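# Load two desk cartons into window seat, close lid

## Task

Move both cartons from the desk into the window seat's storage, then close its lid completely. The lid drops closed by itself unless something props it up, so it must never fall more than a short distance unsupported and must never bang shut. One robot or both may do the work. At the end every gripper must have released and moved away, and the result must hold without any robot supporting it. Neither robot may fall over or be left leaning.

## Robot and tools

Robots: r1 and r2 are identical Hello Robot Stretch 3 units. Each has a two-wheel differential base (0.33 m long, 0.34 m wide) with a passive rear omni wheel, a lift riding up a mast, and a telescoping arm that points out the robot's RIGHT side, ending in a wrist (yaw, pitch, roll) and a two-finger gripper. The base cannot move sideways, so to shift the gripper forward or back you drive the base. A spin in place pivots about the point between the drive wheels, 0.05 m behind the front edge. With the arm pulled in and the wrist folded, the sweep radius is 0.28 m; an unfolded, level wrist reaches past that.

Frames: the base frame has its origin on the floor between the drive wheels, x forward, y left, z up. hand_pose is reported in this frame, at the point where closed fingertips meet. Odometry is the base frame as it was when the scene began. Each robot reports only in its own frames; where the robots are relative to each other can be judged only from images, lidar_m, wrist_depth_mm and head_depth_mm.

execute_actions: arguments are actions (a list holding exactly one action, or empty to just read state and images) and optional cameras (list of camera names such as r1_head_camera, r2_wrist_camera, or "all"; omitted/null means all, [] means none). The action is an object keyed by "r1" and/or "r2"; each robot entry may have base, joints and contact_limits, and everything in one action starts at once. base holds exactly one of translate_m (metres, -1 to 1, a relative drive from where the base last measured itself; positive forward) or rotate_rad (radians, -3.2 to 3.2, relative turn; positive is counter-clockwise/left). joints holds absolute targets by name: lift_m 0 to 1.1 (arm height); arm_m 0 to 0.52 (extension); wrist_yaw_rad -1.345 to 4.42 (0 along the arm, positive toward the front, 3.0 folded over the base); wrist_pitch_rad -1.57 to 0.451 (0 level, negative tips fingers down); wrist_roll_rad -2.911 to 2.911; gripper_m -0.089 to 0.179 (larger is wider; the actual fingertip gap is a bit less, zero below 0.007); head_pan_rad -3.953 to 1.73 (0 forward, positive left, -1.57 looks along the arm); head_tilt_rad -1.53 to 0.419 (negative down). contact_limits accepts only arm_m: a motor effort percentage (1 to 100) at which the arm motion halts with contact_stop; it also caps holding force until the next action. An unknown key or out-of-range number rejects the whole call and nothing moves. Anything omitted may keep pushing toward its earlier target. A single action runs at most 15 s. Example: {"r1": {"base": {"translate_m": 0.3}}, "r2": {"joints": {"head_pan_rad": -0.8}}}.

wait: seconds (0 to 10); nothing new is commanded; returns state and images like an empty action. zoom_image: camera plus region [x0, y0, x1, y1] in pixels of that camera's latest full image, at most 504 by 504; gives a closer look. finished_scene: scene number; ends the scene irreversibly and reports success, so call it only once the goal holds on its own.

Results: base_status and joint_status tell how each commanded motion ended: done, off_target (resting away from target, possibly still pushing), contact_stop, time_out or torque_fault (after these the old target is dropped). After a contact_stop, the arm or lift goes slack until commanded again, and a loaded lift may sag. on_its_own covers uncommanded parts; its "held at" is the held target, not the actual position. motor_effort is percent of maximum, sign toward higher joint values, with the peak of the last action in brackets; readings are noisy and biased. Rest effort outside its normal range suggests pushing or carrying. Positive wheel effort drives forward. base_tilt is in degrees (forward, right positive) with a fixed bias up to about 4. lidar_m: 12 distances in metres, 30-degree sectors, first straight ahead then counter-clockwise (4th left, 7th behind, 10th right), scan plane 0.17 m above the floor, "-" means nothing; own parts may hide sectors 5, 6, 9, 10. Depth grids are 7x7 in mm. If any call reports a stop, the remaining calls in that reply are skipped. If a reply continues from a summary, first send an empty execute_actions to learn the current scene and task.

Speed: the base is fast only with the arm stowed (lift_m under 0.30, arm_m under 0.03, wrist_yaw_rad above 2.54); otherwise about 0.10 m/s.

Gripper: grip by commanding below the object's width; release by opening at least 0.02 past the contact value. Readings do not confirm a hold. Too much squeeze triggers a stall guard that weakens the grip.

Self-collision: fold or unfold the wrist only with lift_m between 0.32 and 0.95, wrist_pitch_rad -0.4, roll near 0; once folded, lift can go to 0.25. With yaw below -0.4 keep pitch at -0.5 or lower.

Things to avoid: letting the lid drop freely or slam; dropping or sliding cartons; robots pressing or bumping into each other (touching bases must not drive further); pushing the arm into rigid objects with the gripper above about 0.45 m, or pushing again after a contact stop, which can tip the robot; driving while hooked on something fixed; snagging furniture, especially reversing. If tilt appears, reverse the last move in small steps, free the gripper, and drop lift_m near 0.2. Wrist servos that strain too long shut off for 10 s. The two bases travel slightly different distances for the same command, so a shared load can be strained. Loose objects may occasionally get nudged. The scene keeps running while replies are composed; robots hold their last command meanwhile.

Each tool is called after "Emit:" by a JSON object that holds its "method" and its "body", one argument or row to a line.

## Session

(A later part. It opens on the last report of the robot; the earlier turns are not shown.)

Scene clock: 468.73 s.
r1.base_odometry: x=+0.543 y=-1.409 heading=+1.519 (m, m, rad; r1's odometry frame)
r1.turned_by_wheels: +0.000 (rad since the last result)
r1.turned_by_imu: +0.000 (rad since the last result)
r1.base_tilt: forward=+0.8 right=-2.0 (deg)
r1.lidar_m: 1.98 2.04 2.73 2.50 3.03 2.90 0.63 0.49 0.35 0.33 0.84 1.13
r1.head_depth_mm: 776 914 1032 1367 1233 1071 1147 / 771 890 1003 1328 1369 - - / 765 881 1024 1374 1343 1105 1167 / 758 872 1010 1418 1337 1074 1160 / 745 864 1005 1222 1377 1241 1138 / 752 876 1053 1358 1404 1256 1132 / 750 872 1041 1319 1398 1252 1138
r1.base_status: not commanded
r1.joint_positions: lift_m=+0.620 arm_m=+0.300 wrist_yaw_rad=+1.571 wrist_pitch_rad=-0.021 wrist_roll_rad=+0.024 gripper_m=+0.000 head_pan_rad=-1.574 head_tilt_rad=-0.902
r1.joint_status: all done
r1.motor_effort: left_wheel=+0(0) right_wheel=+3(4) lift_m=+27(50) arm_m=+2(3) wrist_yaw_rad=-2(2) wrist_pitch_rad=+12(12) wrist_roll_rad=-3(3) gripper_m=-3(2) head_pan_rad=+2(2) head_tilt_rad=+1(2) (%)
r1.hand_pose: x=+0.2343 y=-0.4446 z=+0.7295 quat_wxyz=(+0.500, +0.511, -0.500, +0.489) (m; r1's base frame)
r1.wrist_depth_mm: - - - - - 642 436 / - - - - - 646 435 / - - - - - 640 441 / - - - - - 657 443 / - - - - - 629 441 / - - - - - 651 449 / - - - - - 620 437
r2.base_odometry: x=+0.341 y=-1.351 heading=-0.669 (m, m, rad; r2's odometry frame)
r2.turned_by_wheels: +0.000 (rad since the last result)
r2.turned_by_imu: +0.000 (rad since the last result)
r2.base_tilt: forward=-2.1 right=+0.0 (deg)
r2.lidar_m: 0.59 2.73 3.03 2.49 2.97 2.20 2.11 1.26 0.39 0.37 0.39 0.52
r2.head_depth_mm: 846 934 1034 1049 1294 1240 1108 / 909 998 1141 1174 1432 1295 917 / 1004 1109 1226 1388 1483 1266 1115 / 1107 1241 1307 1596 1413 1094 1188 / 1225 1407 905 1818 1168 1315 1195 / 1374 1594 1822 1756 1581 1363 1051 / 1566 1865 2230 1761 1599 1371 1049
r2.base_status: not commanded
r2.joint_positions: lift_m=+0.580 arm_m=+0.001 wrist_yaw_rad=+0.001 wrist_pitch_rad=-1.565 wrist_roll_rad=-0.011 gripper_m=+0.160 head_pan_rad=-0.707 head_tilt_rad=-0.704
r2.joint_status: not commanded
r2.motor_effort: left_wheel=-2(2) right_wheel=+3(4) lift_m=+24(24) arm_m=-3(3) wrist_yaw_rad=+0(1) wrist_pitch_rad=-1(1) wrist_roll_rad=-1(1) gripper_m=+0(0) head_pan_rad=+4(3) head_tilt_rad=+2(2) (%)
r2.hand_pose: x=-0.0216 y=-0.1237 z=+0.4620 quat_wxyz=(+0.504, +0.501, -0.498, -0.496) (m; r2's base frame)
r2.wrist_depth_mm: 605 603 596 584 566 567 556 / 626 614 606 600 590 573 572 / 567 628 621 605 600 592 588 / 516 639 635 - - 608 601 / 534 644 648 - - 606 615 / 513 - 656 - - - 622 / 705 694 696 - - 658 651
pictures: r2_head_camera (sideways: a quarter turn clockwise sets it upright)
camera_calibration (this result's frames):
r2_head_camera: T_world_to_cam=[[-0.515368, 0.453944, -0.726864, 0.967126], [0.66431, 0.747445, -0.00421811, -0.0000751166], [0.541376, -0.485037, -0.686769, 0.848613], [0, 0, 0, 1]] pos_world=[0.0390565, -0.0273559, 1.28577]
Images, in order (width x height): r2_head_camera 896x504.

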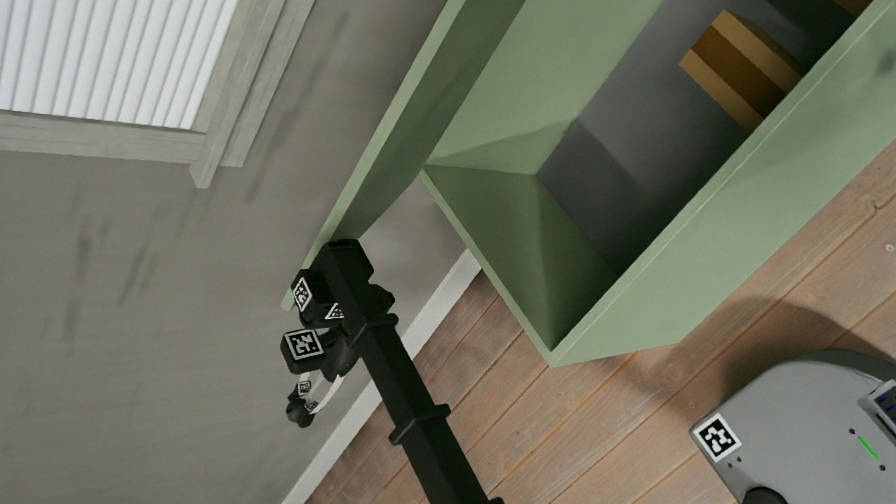

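Same as on the way up. Reverse the path.

Emit:
{"method": "execute_actions", "body": {
  "actions": [
    {"r1":{"joints":{"lift_m":0.595,"arm_m":0.265}}}
  ],
  "cameras": []
}}

Emit:
{"method": "execute_actions", "body": {
  "actions": [
    {"r1":{"joints":{"lift_m":0.57,"arm_m":0.236}}}
  ],
  "cameras": []
}}

Emit:
{"method": "execute_actions", "body": {
  "actions": [
    {"r1":{"joints":{"lift_m":0.545,"arm_m":0.211}}}
  ],
  "cameras": []
}}

Emit:
{"method": "execute_actions", "body": {
  "actions": [
    {"r1":{"joints":{"lift_m":0.52,"arm_m":0.191}}}
  ],
  "cameras": []
}}

Emit:
{"method": "execute_actions", "body": {
  "actions": [
    {"r1":{"joints":{"lift_m":0.495,"arm_m":0.173}}}
  ],
  "cameras": []
}}

Emit:
{"method": "execute_actions", "body": {
  "actions": [
    {"r1":{"joints":{"lift_m":0.47,"arm_m":0.159}}}
  ],
  "cameras": ["r2_head_camera"]
}}

Scene clock: 480.57 s.
r1.base_odometry: x=+0.543 y=-1.409 heading=+1.519 (m, m, rad; r1's odometry frame)
r1.turned_by_wheels: +0.000 (rad since the last result)
r1.turned_by_imu: +0.000 (rad since the last result)
r1.base_tilt: forward=+0.8 right=-2.0 (deg)
r1.lidar_m: 1.99 2.04 2.73 2.51 3.00 2.90 0.63 0.49 0.35 0.33 0.85 1.13
r1.head_depth_mm: 775 913 1071 1368 1239 1079 1147 / 770 888 1090 1327 1374 - - / 766 881 1082 1424 1337 1105 1165 / 758 873 1069 1221 1344 1078 1165 / 744 864 1063 1196 1380 1241 1139 / 754 879 1051 1260 1403 1259 1130 / 747 872 1043 1269 1402 1259 1131
r1.base_status: not commanded
r1.joint_positions: lift_m=+0.595 arm_m=+0.265 wrist_yaw_rad=+1.571 wrist_pitch_rad=-0.021 wrist_roll_rad=+0.024 gripper_m=+0.000 head_pan_rad=-1.574 head_tilt_rad=-0.902
r1.joint_status: all done
r1.motor_effort: left_wheel=+0(0) right_wheel=+3(4) lift_m=+29(26) arm_m=+2(4) wrist_yaw_rad=-1(1) wrist_pitch_rad=+12(12) wrist_roll_rad=-3(3) gripper_m=-3(3) head_pan_rad=+3(2) head_tilt_rad=+1(1) (%)
r1.hand_pose: x=+0.2343 y=-0.4097 z=+0.7044 quat_wxyz=(+0.500, +0.511, -0.500, +0.488) (m; r1's base frame)
r1.wrist_depth_mm: - - - - - 716 481 / - - - - - 710 481 / - - - - - 708 488 / - - - - - 710 486 / - - - - - 717 481 / - - - - - 719 480 / - - - - - 703 479
r2.base_odometry: x=+0.341 y=-1.351 heading=-0.669 (m, m, rad; r2's odometry frame)
r2.turned_by_wheels: +0.000 (rad since the last result)
r2.turned_by_imu: +0.000 (rad since the last result)
r2.base_tilt: forward=-2.2 right=+0.0 (deg)
r2.lidar_m: 0.59 2.74 3.02 2.49 2.98 2.20 2.11 1.26 0.39 0.37 0.39 0.52
r2.head_depth_mm: 847 933 1038 1133 1294 1237 1107 / 912 997 1147 1275 1438 1289 918 / 1001 1115 1272 1373 1481 1267 1117 / 1105 1251 1383 1574 1409 1096 1194 / 1225 1399 938 1797 1166 1310 1190 / 1374 1613 1766 1760 1586 1363 1050 / 1570 1877 2221 1772 1604 1375 1048
r2.base_status: not commanded
r2.joint_positions: lift_m=+0.580 arm_m=+0.001 wrist_yaw_rad=+0.001 wrist_pitch_rad=-1.565 wrist_roll_rad=-0.011 gripper_m=+0.160 head_pan_rad=-0.707 head_tilt_rad=-0.704
r2.joint_status: not commanded
r2.motor_effort: left_wheel=-3(2) right_wheel=+3(4) lift_m=+24(24) arm_m=-3(3) wrist_yaw_rad=-1(1) wrist_pitch_rad=-1(1) wrist_roll_rad=-1(1) gripper_m=+1(0) head_pan_rad=+3(3) head_tilt_rad=+2(2) (%)
r2.hand_pose: x=-0.0216 y=-0.1237 z=+0.4620 quat_wxyz=(+0.504, +0.501, -0.498, -0.496) (m; r2's base frame)
r2.wrist_depth_mm: 611 602 589 586 572 572 564 / 622 615 603 602 584 583 573 / 562 633 622 609 604 588 587 / 516 636 637 - - 607 596 / 544 642 654 - - 624 609 / 517 - 676 - - - 628 / 705 700 672 - - 666 637
pictures: none
No camera images: the call's "cameras" was empty. Leave "cameras" out to get every camera's image.

Scene clock: 481.77 s.
r1.base_odometry: x=+0.543 y=-1.409 heading=+1.519 (m, m, rad; r1's odometry frame)
r1.turned_by_wheels: +0.000 (rad since the last result)
r1.turned_by_imu: +0.000 (rad since the last result)
r1.base_tilt: forward=+0.9 right=-2.2 (deg)
r1.lidar_m: 1.98 2.04 2.73 2.50 3.02 2.90 0.63 0.48 0.35 0.33 0.85 1.13
r1.head_depth_mm: 777 913 1107 1364 1240 1077 1145 / 769 886 1093 1343 1354 985 - / 763 882 1081 765 1340 1114 1174 / 759 873 1073 793 1319 1074 1157 / 744 867 1063 1229 1361 1240 1138 / 754 877 1050 1270 1378 1253 1134 / 748 871 1041 1294 1380 1250 1134
r1.base_status: not commanded
r1.joint_positions: lift_m=+0.570 arm_m=+0.236 wrist_yaw_rad=+1.571 wrist_pitch_rad=-0.021 wrist_roll_rad=+0.024 gripper_m=+0.000 head_pan_rad=-1.574 head_tilt_rad=-0.902
r1.joint_status: all done
r1.motor_effort: left_wheel=+0(0) right_wheel=+3(4) lift_m=+30(33) arm_m=+2(5) wrist_yaw_rad=+0(0) wrist_pitch_rad=+12(12) wrist_roll_rad=-3(3) gripper_m=-3(3) head_pan_rad=+2(2) head_tilt_rad=+1(1) (%)
r1.hand_pose: x=+0.2343 y=-0.3808 z=+0.6793 quat_wxyz=(+0.500, +0.511, -0.500, +0.488) (m; r1's base frame)
r1.wrist_depth_mm: - - - - - 762 521 / - - - - - 792 518 / - - - - - 748 518 / - - - - - 748 521 / - - - - - 778 517 / - - - - - 774 511 / - - - - - 767 501
r2.base_odometry: x=+0.341 y=-1.351 heading=-0.669 (m, m, rad; r2's odometry frame)
r2.turned_by_wheels: +0.000 (rad since the last result)
r2.turned_by_imu: +0.000 (rad since the last result)
r2.base_tilt: forward=-2.2 right=+0.1 (deg)
r2.lidar_m: 0.59 2.73 3.02 2.48 2.99 2.20 2.11 1.26 0.39 0.37 0.39 0.52
r2.head_depth_mm: 846 928 1037 1151 1299 1241 1106 / 915 998 1141 1228 1439 1291 920 / 1007 1113 1275 1341 1478 1270 1118 / 1103 1246 1419 1313 1406 1098 1191 / 1222 1406 1553 1757 1164 1311 1194 / 1377 1599 1805 950 1586 1364 1048 / 1568 1879 2218 1912 1603 1364 1047
r2.base_status: not commanded
r2.joint_positions: lift_m=+0.580 arm_m=+0.001 wrist_yaw_rad=+0.001 wrist_pitch_rad=-1.565 wrist_roll_rad=-0.011 gripper_m=+0.160 head_pan_rad=-0.707 head_tilt_rad=-0.704
r2.joint_status: not commanded
r2.motor_effort: left_wheel=-2(2) right_wheel=+3(3) lift_m=+24(24) arm_m=-3(3) wrist_yaw_rad=-1(0) wrist_pitch_rad=-2(1) wrist_roll_rad=-1(1) gripper_m=+0(0) head_pan_rad=+5(2) head_tilt_rad=+2(2) (%)
r2.hand_pose: x=-0.0216 y=-0.1237 z=+0.4620 quat_wxyz=(+0.504, +0.501, -0.498, -0.496) (m; r2's base frame)
r2.wrist_depth_mm: 602 595 600 584 573 566 561 / 627 615 603 602 586 585 572 / 573 631 622 612 606 595 589 / 509 635 628 - - 608 604 / 544 647 647 - - 627 604 / 517 - 677 - - - 625 / 701 697 688 - - 659 642
pictures: none
No camera images: the call's "cameras" was empty. Leave "cameras" out to get every camera's image.

Scene clock: 482.90 s.
r1.base_odometry: x=+0.543 y=-1.409 heading=+1.519 (m, m, rad; r1's odometry frame)
r1.turned_by_wheels: +0.000 (rad since the last result)
r1.turned_by_imu: +0.000 (rad since the last result)
r1.base_tilt: forward=+0.8 right=-2.1 (deg)
r1.lidar_m: 1.98 2.05 2.72 2.49 3.02 2.90 0.63 0.49 0.35 0.33 0.84 1.13
r1.head_depth_mm: 776 914 1101 882 1234 1077 1146 / 769 888 1093 892 1357 1021 - / 764 881 1083 807 1319 1104 1166 / 759 873 1070 819 1299 1076 1160 / 745 866 1062 1231 1338 1238 1139 / 755 877 1054 1309 1362 1253 1135 / 750 869 1037 1293 1397 1253 1133
r1.base_status: not commanded
r1.joint_positions: lift_m=+0.545 arm_m=+0.211 wrist_yaw_rad=+1.570 wrist_pitch_rad=-0.021 wrist_roll_rad=+0.024 gripper_m=+0.000 head_pan_rad=-1.574 head_tilt_rad=-0.902
r1.joint_status: all done
r1.motor_effort: left_wheel=+0(0) right_wheel=+4(5) lift_m=+32(37) arm_m=+1(5) wrist_yaw_rad=+0(0) wrist_pitch_rad=+12(12) wrist_roll_rad=-3(3) gripper_m=-1(1) head_pan_rad=+2(1) head_tilt_rad=+1(1) (%)
r1.hand_pose: x=+0.2343 y=-0.3560 z=+0.6543 quat_wxyz=(+0.500, +0.511, -0.501, +0.488) (m; r1's base frame)
r1.wrist_depth_mm: - - - - - 799 550 / - - - - - 811 538 / - - - - - 814 543 / - - - - - 782 544 / - - - - - 799 559 / - - - - - 800 532 / - - - - - 818 544
r2.base_odometry: x=+0.341 y=-1.351 heading=-0.669 (m, m, rad; r2's odometry frame)
r2.turned_by_wheels: +0.000 (rad since the last result)
r2.turned_by_imu: +0.000 (rad since the last result)
r2.base_tilt: forward=-2.1 right=+0.1 (deg)
r2.lidar_m: 0.59 2.74 3.01 2.48 2.98 2.19 2.11 1.26 0.39 0.37 0.39 0.52
r2.head_depth_mm: 845 929 1038 1149 902 1235 1113 / 911 999 1144 1202 1431 1295 917 / 1001 1112 1273 1092 1486 1263 1108 / 1104 1249 1435 1235 1407 1095 1184 / 1223 1409 1617 1192 1170 1310 1193 / 1372 1601 1871 918 1584 1368 1051 / 1567 1887 2191 1911 1558 1370 1047
r2.base_status: not commanded
r2.joint_positions: lift_m=+0.580 arm_m=+0.001 wrist_yaw_rad=+0.001 wrist_pitch_rad=-1.565 wrist_roll_rad=-0.011 gripper_m=+0.160 head_pan_rad=-0.707 head_tilt_rad=-0.704
r2.joint_status: not commanded
r2.motor_effort: left_wheel=-2(3) right_wheel=+3(3) lift_m=+23(24) arm_m=-3(3) wrist_yaw_rad=-1(1) wrist_pitch_rad=-2(1) wrist_roll_rad=-1(1) gripper_m=+0(0) head_pan_rad=+2(4) head_tilt_rad=+2(2) (%)
r2.hand_pose: x=-0.0216 y=-0.1237 z=+0.4620 quat_wxyz=(+0.504, +0.501, -0.498, -0.496) (m; r2's base frame)
r2.wrist_depth_mm: 616 598 588 582 577 571 562 / 627 622 605 596 587 585 577 / 569 617 611 620 606 598 583 / 515 631 636 - - 602 600 / 534 655 642 - - 620 618 / 525 - 668 - - - 622 / 704 699 677 - - 645 644
pictures: none
No camera images: the call's "cameras" was empty. Leave "cameras" out to get every camera's image.

Scene clock: 483.93 s.
r1.base_odometry: x=+0.543 y=-1.409 heading=+1.519 (m, m, rad; r1's odometry frame)
r1.turned_by_wheels: +0.000 (rad since the last result)
r1.turned_by_imu: +0.000 (rad since the last result)
r1.base_tilt: forward=+0.7 right=-2.1 (deg)
r1.lidar_m: 1.99 2.04 2.73 2.50 3.02 2.90 0.63 0.49 0.35 0.33 0.84 1.13
r1.head_depth_mm: 776 913 1104 809 1238 1075 1146 / 770 886 1093 816 1358 1020 - / 763 879 1086 820 1299 1099 1171 / 757 872 1071 827 1286 1074 1164 / 743 864 1063 1233 1379 1239 1137 / 752 878 1049 1313 1423 1256 1137 / 748 873 1040 1297 1414 1256 1134
r1.base_status: not commanded
r1.joint_positions: lift_m=+0.520 arm_m=+0.191 wrist_yaw_rad=+1.569 wrist_pitch_rad=-0.021 wrist_roll_rad=+0.024 gripper_m=+0.000 head_pan_rad=-1.574 head_tilt_rad=-0.902
r1.joint_status: all done
r1.motor_effort: left_wheel=+0(0) right_wheel=+4(5) lift_m=+33(31) arm_m=+1(2) wrist_yaw_rad=+1(2) wrist_pitch_rad=+12(12) wrist_roll_rad=-3(3) gripper_m=-4(2) head_pan_rad=+2(1) head_tilt_rad=+2(1) (%)
r1.hand_pose: x=+0.2343 y=-0.3364 z=+0.6292 quat_wxyz=(+0.500, +0.511, -0.501, +0.488) (m; r1's base frame)
r1.wrist_depth_mm: - - - - - 833 576 / - - - - - 860 571 / - - - - - 826 577 / - - - - - 840 565 / - - - - - 824 559 / - - - - - 826 567 / 996 980 - - - 856 565
r2.base_odometry: x=+0.341 y=-1.351 heading=-0.669 (m, m, rad; r2's odometry frame)
r2.turned_by_wheels: +0.000 (rad since the last result)
r2.turned_by_imu: +0.000 (rad since the last result)
r2.base_tilt: forward=-2.1 right=+0.1 (deg)
r2.lidar_m: 0.59 2.73 3.00 2.49 2.98 2.20 2.10 1.26 0.39 0.37 0.39 0.52
r2.head_depth_mm: 849 933 1029 1151 812 1213 1107 / 915 997 1142 1201 890 1289 918 / 1001 1112 1275 1048 1472 1270 1120 / 1101 1253 1436 1069 1406 1092 1193 / 1227 1406 1642 946 1168 1310 1194 / 1371 1605 1931 910 1589 1366 1055 / 1557 1867 2232 1869 1526 1368 1044
r2.base_status: not commanded
r2.joint_positions: lift_m=+0.580 arm_m=+0.001 wrist_yaw_rad=+0.001 wrist_pitch_rad=-1.565 wrist_roll_rad=-0.011 gripper_m=+0.160 head_pan_rad=-0.707 head_tilt_rad=-0.704
r2.joint_status: not commanded
r2.motor_effort: left_wheel=-2(3) right_wheel=+4(3) lift_m=+24(24) arm_m=-3(3) wrist_yaw_rad=-1(1) wrist_pitch_rad=-1(1) wrist_roll_rad=-1(1) gripper_m=+0(0) head_pan_rad=+3(4) head_tilt_rad=+2(1) (%)
r2.hand_pose: x=-0.0216 y=-0.1237 z=+0.4620 quat_wxyz=(+0.504, +0.501, -0.498, -0.496) (m; r2's base frame)
r2.wrist_depth_mm: 612 609 598 583 586 569 554 / 636 605 604 598 592 577 578 / 568 625 621 609 598 598 593 / 515 638 632 - - 607 597 / 548 657 662 - - 618 617 / 516 - 672 - - - 627 / 706 694 686 - - 657 642
pictures: none
No camera images: the call's "cameras" was empty. Leave "cameras" out to get every camera's image.

Scene clock: 484.93 s.
r1.base_odometry: x=+0.543 y=-1.409 heading=+1.519 (m, m, rad; r1's odometry frame)
r1.turned_by_wheels: +0.000 (rad since the last result)
r1.turned_by_imu: +0.000 (rad since the last result)
r1.base_tilt: forward=+1.0 right=-2.1 (deg)
r1.lidar_m: 1.98 2.04 2.73 2.50 3.02 2.90 0.63 0.49 0.35 0.33 0.85 1.13
r1.head_depth_mm: 775 915 1104 872 1216 1074 1147 / 768 887 1095 874 1324 984 1163 / 764 880 1078 882 1277 1096 1171 / 758 872 1074 885 708 1076 1163 / 743 867 1063 1233 1429 1235 1141 / 753 877 1047 1309 1433 1257 1134 / 748 868 1041 1302 1429 1248 1132
r1.base_status: not commanded
r1.joint_positions: lift_m=+0.495 arm_m=+0.173 wrist_yaw_rad=+1.569 wrist_pitch_rad=-0.021 wrist_roll_rad=+0.024 gripper_m=+0.000 head_pan_rad=-1.574 head_tilt_rad=-0.902
r1.joint_status: all done
r1.motor_effort: left_wheel=+0(1) right_wheel=+3(4) lift_m=+34(33) arm_m=+2(3) wrist_yaw_rad=+1(2) wrist_pitch_rad=+12(12) wrist_roll_rad=-3(3) gripper_m=-1(4) head_pan_rad=+3(3) head_tilt_rad=+1(2) (%)
r1.hand_pose: x=+0.2343 y=-0.3183 z=+0.6042 quat_wxyz=(+0.500, +0.511, -0.501, +0.488) (m; r1's base frame)
r1.wrist_depth_mm: - - - - - 899 586 / - - - - - 873 589 / - - - - - 858 594 / - - - - - 861 593 / - - - - - 866 589 / - - - - - 891 589 / 962 951 - - 958 865 592
r2.base_odometry: x=+0.341 y=-1.351 heading=-0.669 (m, m, rad; r2's odometry frame)
r2.turned_by_wheels: +0.000 (rad since the last result)
r2.turned_by_imu: +0.000 (rad since the last result)
r2.base_tilt: forward=-2.1 right=+0.0 (deg)
r2.lidar_m: 0.59 2.73 3.02 2.49 2.99 2.19 2.11 1.26 0.39 0.37 0.39 0.52
r2.head_depth_mm: 848 932 1033 1155 857 1142 1110 / 917 1002 1147 1206 842 1296 917 / 1003 1116 1272 1112 1403 1266 1118 / 1103 1249 1437 1029 1409 1095 1189 / 1222 1400 1642 988 1169 1311 1190 / 1372 1600 1929 927 1554 1357 1050 / 1571 1874 2213 1854 1483 1368 1043
r2.base_status: not commanded
r2.joint_positions: lift_m=+0.580 arm_m=+0.001 wrist_yaw_rad=+0.001 wrist_pitch_rad=-1.565 wrist_roll_rad=-0.011 gripper_m=+0.160 head_pan_rad=-0.707 head_tilt_rad=-0.704
r2.joint_status: not commanded
r2.motor_effort: left_wheel=-2(3) right_wheel=+4(3) lift_m=+23(23) arm_m=-3(3) wrist_yaw_rad=-1(1) wrist_pitch_rad=-2(2) wrist_roll_rad=+0(1) gripper_m=+0(0) head_pan_rad=+3(2) head_tilt_rad=+1(1) (%)
r2.hand_pose: x=-0.0216 y=-0.1237 z=+0.4620 quat_wxyz=(+0.504, +0.501, -0.498, -0.496) (m; r2's base frame)
r2.wrist_depth_mm: 607 601 595 591 578 575 556 / 621 611 600 607 590 574 582 / 571 628 621 611 608 594 588 / 517 635 636 - - 602 590 / 539 652 656 - - 621 618 / 517 - 665 - - - 629 / 706 692 694 - - 644 623
pictures: none
No camera images: the call's "cameras" was empty. Leave "cameras" out to get every camera's image.

Scene clock: 485.93 s.
r1.base_odometry: x=+0.543 y=-1.409 heading=+1.519 (m, m, rad; r1's odometry frame)
r1.turned_by_wheels: +0.000 (rad since the last result)
r1.turned_by_imu: +0.000 (rad since the last result)
r1.base_tilt: forward=+0.7 right=-2.0 (deg)
r1.lidar_m: 1.98 2.04 2.72 2.50 3.03 2.91 0.63 0.49 0.35 0.33 0.84 1.13
r1.head_depth_mm: 777 912 1105 916 1198 1078 1144 / 770 887 1091 919 1284 1044 1159 / 766 882 1081 921 727 1105 1163 / 760 871 1071 925 729 1064 1166 / 743 866 1057 1225 1411 1239 1139 / 753 877 1048 1313 1411 1237 1136 / 749 871 1043 1296 1399 1242 1129
r1.base_status: not commanded
r1.joint_positions: lift_m=+0.470 arm_m=+0.159 wrist_yaw_rad=+1.568 wrist_pitch_rad=-0.021 wrist_roll_rad=+0.024 gripper_m=+0.000 head_pan_rad=-1.574 head_tilt_rad=-0.902
r1.joint_status: all done
r1.motor_effort: left_wheel=+0(0) right_wheel=+5(5) lift_m=+33(39) arm_m=+4(3) wrist_yaw_rad=+3(2) wrist_pitch_rad=+12(12) wrist_roll_rad=-3(3) gripper_m=-3(2) head_pan_rad=+3(1) head_tilt_rad=+1(2) (%)
r1.hand_pose: x=+0.2343 y=-0.3044 z=+0.5793 quat_wxyz=(+0.500, +0.511, -0.501, +0.488) (m; r1's base frame)
r1.wrist_depth_mm: - - - - - 897 615 / - - - - - 863 609 / - - - - - 893 597 / - - - - - 886 616 / - - - - - 900 598 / - - - - - 901 599 / 931 935 977 952 948 865 601
r2.base_odometry: x=+0.341 y=-1.351 heading=-0.669 (m, m, rad; r2's odometry frame)
r2.turned_by_wheels: +0.000 (rad since the last result)
r2.turned_by_imu: +0.000 (rad since the last result)
r2.base_tilt: forward=-2.1 right=+0.1 (deg)
r2.lidar_m: 0.59 2.73 3.03 2.49 2.99 2.19 2.11 1.26 0.39 0.37 0.39 0.52
r2.head_depth_mm: 847 929 1036 1154 902 765 1107 / 915 999 1145 1222 848 1265 918 / 1006 1111 1275 1152 883 1268 1115 / 1105 1248 1438 1048 1377 1094 1190 / 1229 1411 1646 997 1171 1313 1196 / 1382 1597 1929 970 1557 1363 1054 / 1554 1871 2203 1814 795 1367 1049
r2.base_status: not commanded
r2.joint_positions: lift_m=+0.580 arm_m=+0.001 wrist_yaw_rad=+0.001 wrist_pitch_rad=-1.565 wrist_roll_rad=-0.011 gripper_m=+0.160 head_pan_rad=-0.707 head_tilt_rad=-0.704
r2.joint_status: not commanded
r2.motor_effort: left_wheel=-3(2) right_wheel=+4(3) lift_m=+24(23) arm_m=-3(3) wrist_yaw_rad=-1(0) wrist_pitch_rad=-1(2) wrist_roll_rad=-1(1) gripper_m=+0(0) head_pan_rad=+4(3) head_tilt_rad=+2(2) (%)
r2.hand_pose: x=-0.0216 y=-0.1237 z=+0.4620 quat_wxyz=(+0.504, +0.501, -0.498, -0.496) (m; r2's base frame)
r2.wrist_depth_mm: 622 595 591 585 572 571 572 / 626 620 603 594 595 583 584 / 568 629 615 607 613 599 592 / 510 654 630 - - 612 599 / 536 654 640 - - 611 624 / 510 - 670 - - - 629 / 716 697 690 - - 653 636
pictures: r2_head_camera (sideways: a quarter turn clockwise sets it upright)
camera_calibration (this result's frames):
r2_head_camera: T_world_to_cam=[[-0.515368, 0.453943, -0.726864, 0.967126], [0.66431, 0.747445, -0.00421811, -0.0000751206], [0.541376, -0.485037, -0.686768, 0.848613], [0, 0, 0, 1]] pos_world=[0.0390565, -0.0273559, 1.28577]
Images, in order (width x height): r2_head_camera 896x504.

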